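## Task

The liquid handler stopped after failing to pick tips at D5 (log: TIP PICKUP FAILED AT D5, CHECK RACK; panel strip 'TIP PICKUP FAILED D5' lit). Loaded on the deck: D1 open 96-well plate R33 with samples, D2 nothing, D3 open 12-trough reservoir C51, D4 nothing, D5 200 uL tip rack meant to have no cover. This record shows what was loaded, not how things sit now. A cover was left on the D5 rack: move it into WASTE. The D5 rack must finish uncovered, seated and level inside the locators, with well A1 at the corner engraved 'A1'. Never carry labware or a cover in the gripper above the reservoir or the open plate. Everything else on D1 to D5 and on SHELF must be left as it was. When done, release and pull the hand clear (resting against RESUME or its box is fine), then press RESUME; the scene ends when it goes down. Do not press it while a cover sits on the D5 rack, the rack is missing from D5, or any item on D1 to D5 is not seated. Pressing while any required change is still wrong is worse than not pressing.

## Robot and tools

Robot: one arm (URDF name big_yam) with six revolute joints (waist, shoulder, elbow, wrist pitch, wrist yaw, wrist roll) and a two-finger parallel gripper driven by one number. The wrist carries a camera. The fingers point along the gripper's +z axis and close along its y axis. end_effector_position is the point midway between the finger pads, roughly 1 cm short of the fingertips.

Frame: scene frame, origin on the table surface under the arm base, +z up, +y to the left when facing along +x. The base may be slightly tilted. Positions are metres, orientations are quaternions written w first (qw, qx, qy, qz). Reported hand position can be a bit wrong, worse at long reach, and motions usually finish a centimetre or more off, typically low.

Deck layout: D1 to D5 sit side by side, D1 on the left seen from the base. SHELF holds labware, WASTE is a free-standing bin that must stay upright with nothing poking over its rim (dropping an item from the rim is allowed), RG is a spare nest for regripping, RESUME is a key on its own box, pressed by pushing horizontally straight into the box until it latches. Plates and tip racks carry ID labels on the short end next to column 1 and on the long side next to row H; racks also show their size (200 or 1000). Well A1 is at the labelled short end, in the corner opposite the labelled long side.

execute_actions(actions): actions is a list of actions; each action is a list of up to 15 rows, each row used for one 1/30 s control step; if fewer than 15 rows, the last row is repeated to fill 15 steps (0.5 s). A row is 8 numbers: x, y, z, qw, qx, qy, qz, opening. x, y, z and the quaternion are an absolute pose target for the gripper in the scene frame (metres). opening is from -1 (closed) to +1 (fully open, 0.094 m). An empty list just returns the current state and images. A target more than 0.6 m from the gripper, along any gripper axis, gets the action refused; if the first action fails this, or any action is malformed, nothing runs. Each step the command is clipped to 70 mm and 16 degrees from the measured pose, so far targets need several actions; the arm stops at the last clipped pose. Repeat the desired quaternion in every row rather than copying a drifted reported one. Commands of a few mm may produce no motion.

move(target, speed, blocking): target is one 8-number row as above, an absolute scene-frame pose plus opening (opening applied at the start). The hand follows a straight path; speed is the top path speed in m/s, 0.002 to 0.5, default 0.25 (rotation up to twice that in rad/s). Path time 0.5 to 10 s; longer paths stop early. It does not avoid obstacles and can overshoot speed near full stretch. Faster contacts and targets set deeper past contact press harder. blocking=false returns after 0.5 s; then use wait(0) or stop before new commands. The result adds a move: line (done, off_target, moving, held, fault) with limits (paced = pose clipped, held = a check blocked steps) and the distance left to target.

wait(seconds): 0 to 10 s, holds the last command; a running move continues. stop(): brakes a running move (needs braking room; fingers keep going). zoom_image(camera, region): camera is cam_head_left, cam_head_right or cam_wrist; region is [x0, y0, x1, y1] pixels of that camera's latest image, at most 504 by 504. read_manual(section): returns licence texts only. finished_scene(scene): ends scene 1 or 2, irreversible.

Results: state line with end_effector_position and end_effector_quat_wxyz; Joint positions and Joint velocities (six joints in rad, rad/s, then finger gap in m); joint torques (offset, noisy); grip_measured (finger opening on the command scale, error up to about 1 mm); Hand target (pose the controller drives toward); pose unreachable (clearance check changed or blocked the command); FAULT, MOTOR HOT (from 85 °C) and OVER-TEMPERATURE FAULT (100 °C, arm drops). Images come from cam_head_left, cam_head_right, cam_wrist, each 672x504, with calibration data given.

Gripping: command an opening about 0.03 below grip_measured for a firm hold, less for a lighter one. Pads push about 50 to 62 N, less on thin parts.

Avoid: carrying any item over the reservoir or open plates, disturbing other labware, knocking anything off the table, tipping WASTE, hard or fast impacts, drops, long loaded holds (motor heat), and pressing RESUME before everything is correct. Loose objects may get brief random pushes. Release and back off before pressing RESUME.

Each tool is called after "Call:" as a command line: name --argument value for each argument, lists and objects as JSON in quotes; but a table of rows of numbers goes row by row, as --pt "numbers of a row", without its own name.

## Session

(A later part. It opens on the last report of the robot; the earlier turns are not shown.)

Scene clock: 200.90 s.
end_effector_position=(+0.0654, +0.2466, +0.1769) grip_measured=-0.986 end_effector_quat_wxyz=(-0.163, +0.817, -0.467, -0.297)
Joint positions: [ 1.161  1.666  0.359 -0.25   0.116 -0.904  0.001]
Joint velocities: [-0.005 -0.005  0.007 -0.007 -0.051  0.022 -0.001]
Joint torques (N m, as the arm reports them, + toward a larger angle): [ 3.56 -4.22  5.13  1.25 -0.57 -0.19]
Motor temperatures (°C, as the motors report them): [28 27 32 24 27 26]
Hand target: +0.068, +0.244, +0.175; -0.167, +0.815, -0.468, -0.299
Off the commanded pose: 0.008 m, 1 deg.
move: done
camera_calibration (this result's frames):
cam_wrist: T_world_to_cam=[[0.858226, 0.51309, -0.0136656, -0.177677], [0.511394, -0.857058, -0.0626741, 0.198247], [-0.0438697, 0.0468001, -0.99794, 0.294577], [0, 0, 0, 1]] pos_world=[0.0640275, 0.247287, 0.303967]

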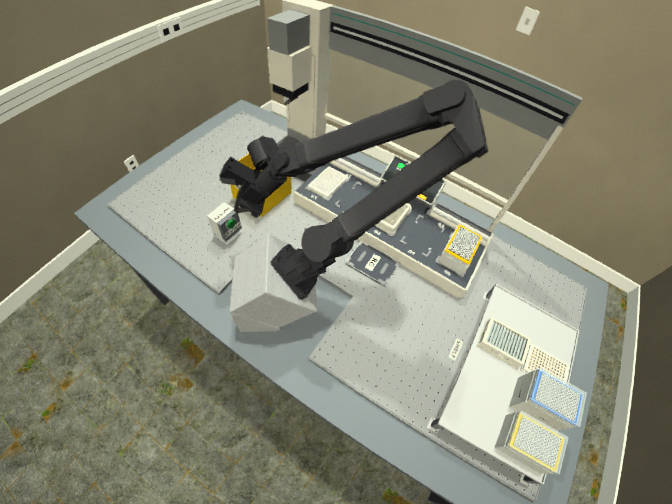

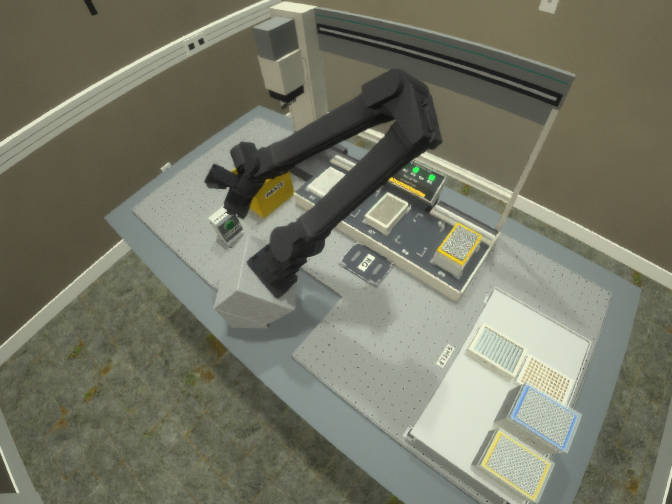

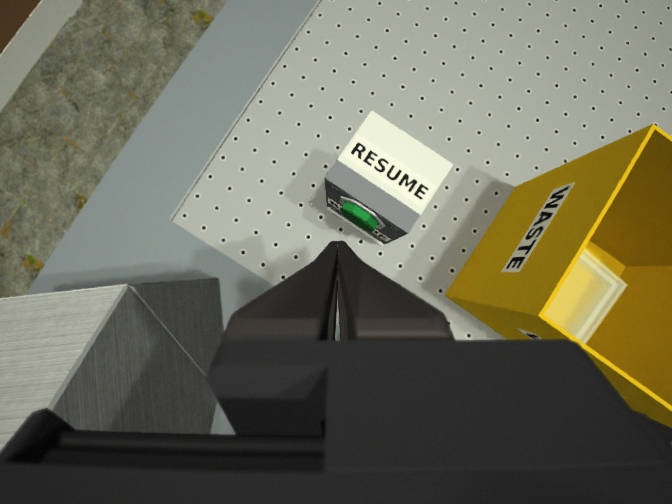

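Call:
move --target '[0.066,0.258,0.074,0.171,-0.813,0.469,0.296,-1]' --speed 0.15

Scene clock: 204.53 s.
end_effector_position=(+0.0645, +0.2589, +0.0798) grip_measured=-0.986 end_effector_quat_wxyz=(-0.173, +0.812, -0.470, -0.298)
Joint positions: [ 0.888  2.061  0.327  0.23   0.104 -1.177  0.001]
Joint velocities: [ 0.005 -0.005  0.002 -0.002 -0.051 -0.081  0.001]
Joint torques (N m, as the arm reports them, + toward a larger angle): [ 5.46 -5.23  1.41  1.01 -0.64 -0.18]
Motor temperatures (°C, as the motors report them): [28 27 32 24 27 26]
Hand target: +0.064, +0.256, +0.077; -0.172, +0.813, -0.469, -0.299
Off the commanded pose: 0.006 m, 0 deg.
move: done
camera_calibration (this result's frames):
cam_wrist: T_world_to_cam=[[0.866317, 0.499491, -0.00211629, -0.18247], [0.497949, -0.86396, -0.0749667, 0.206825], [-0.0392735, 0.0638911, -0.997184, 0.192291], [0, 0, 0, 1]] pos_world=[0.0626408, 0.257545, 0.206868]

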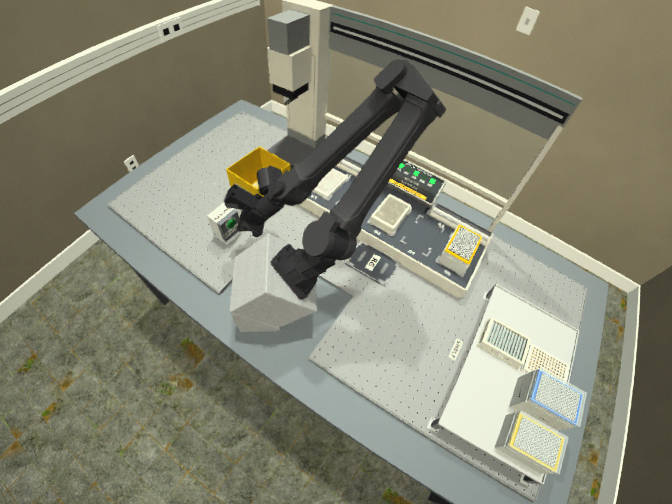

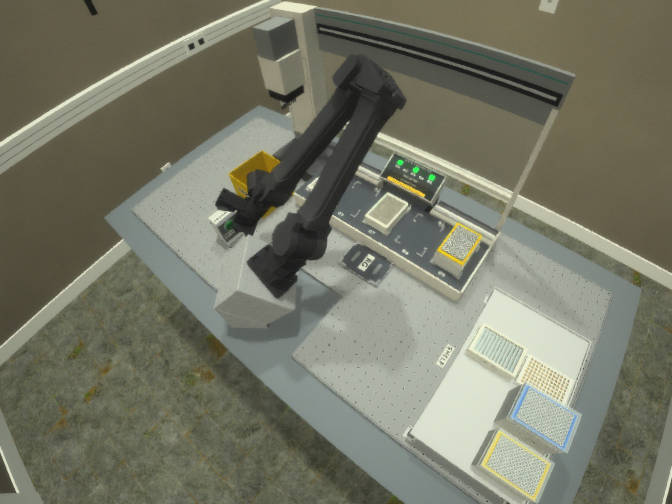

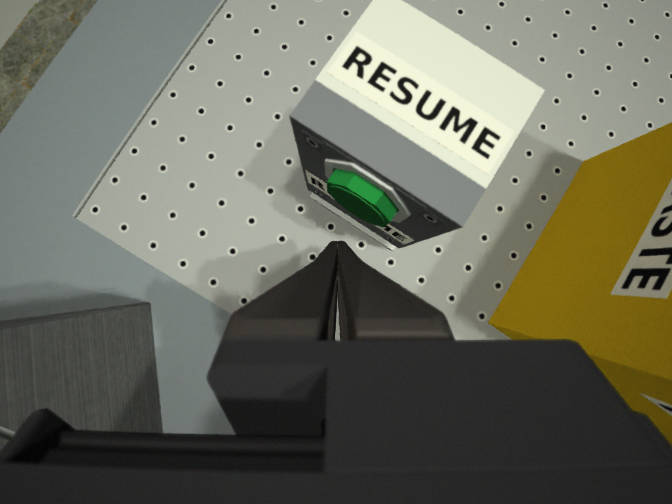

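Aligned.

Call:
move --target '[0.082,0.31,0.088,0.19,-0.808,0.465,0.306,-1]' --speed 0.04

Scene clock: 208.83 s.
end_effector_position=(+0.0690, +0.2758, +0.0803) grip_measured=-0.986 end_effector_quat_wxyz=(-0.164, +0.818, -0.462, -0.302)
Joint positions: [ 0.897  2.078  0.388  0.162  0.096 -1.177  0.001]
Joint velocities: [ 0.005  0.005 -0.002  0.007 -0.066  0.007  0.   ]
Joint torques (N m, as the arm reports them, + toward a larger angle): [ 8.72 -4.52  6.43  0.87 -1.26  0.11]
Motor temperatures (°C, as the motors report them): [28 27 32 24 27 26]
Hand target: +0.083, +0.308, +0.088; -0.190, +0.809, -0.465, -0.307
Off the commanded pose: 0.037 m, 3 deg.
move: off_target
camera_calibration (this result's frames):
cam_wrist: T_world_to_cam=[[0.853195, 0.521411, -0.0137399, -0.198951], [0.519193, -0.8515, -0.0733941, 0.214157], [-0.049968, 0.0554858, -0.997208, 0.194949], [0, 0, 0, 1]] pos_world=[0.0682968, 0.275273, 0.207389]

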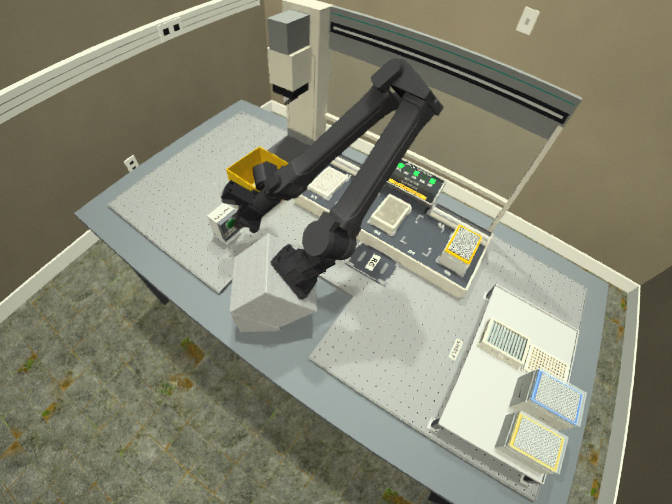

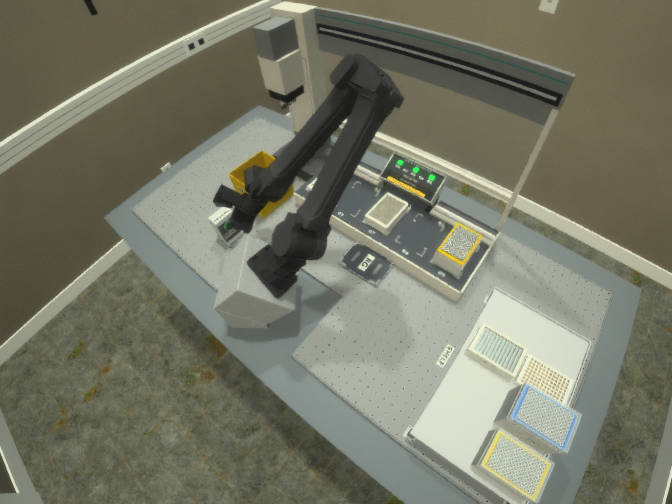

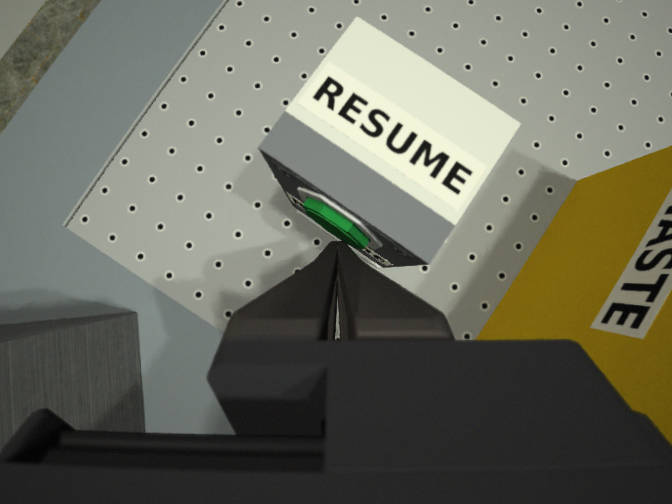

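Call:
execute_actions --actions '[[[0.083,0.312,0.088,0.193,-0.807,0.464,0.308,-1],[0.083,0.315,0.088,0.196,-0.806,0.464,0.309,-1],[0.084,0.318,0.089,0.199,-0.806,0.463,0.31,-1],[0.084,0.321,0.089,0.202,-0.805,0.462,0.312,-1],[0.085,0.324,0.089,0.205,-0.804,0.462,0.313,-1],[0.085,0.327,0.09,0.208,-0.803,0.461,0.314,-1],[0.086,0.33,0.09,0.211,-0.803,0.46,0.316,-1],[0.086,0.333,0.09,0.214,-0.802,0.459,0.317,-1],[0.087,0.336,0.09,0.217,-0.801,0.459,0.319,-1],[0.087,0.339,0.09,0.22,-0.8,0.458,0.32,-1]],[[0.087,0.339,0.09,0.22,-0.8,0.458,0.32,-1]]]'

Scene clock: 213.60 s.
end_effector_position=(+0.0666, +0.2770, +0.0798) grip_measured=-0.986 end_effector_quat_wxyz=(-0.162, +0.818, -0.460, -0.307)
Joint positions: [ 0.898  2.087  0.392  0.161  0.087 -1.177  0.001]
Joint velocities: [ 0.005 -0.015  0.002 -0.022 -0.051 -0.022 -0.   ]
Joint torques (N m, as the arm reports them, + toward a larger angle): [ 8.4  -4.86  6.51  1.37 -1.27  0.05]
Motor temperatures (°C, as the motors report them): [28 27 32 24 27 26]
camera_calibration (this result's frames):
cam_wrist: T_world_to_cam=[[0.849767, 0.526787, -0.0198034, -0.19833], [0.523868, -0.848057, -0.0797629, 0.215675], [-0.0588125, 0.0574055, -0.996617, 0.194237], [0, 0, 0, 1]] pos_world=[0.0669727, 0.276232, 0.206855]
The task's run has ended: the event that ends the task has happened.

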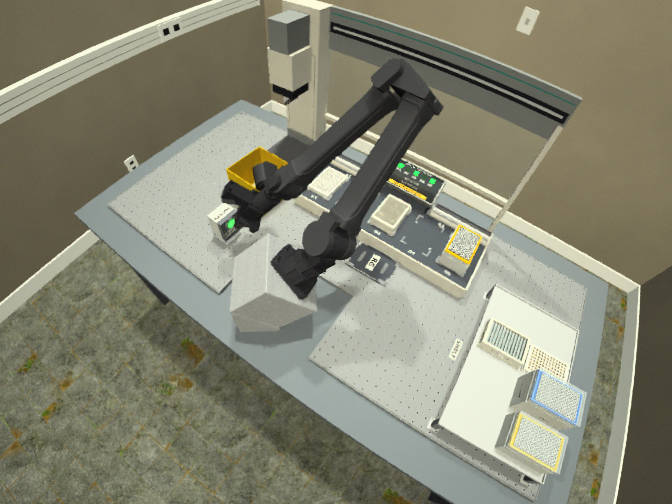

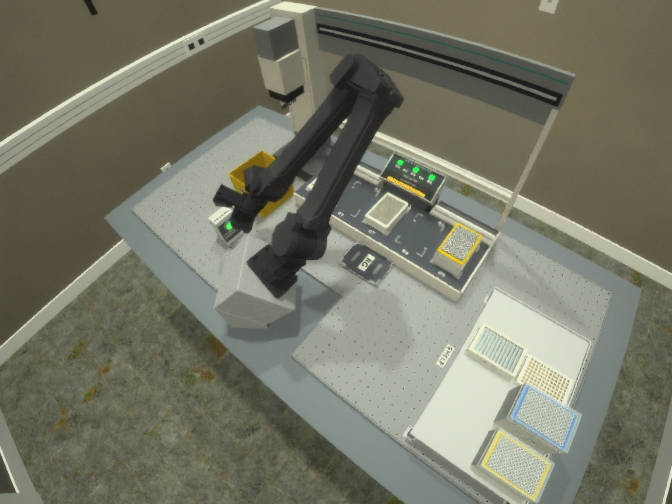

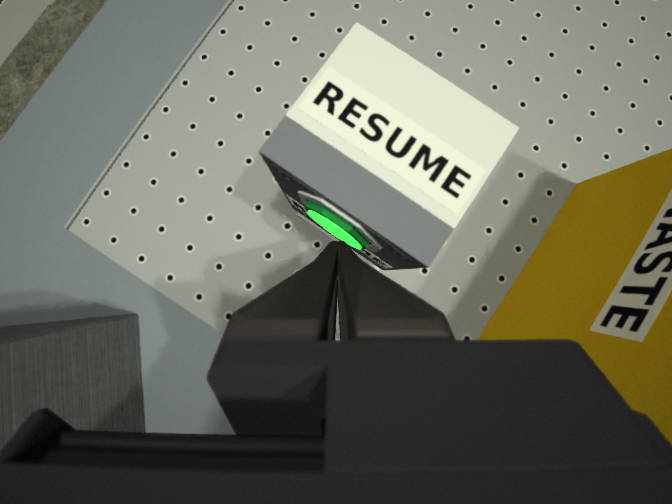

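Call:
finished_scene --scene 2

The scene is finished: the task was done.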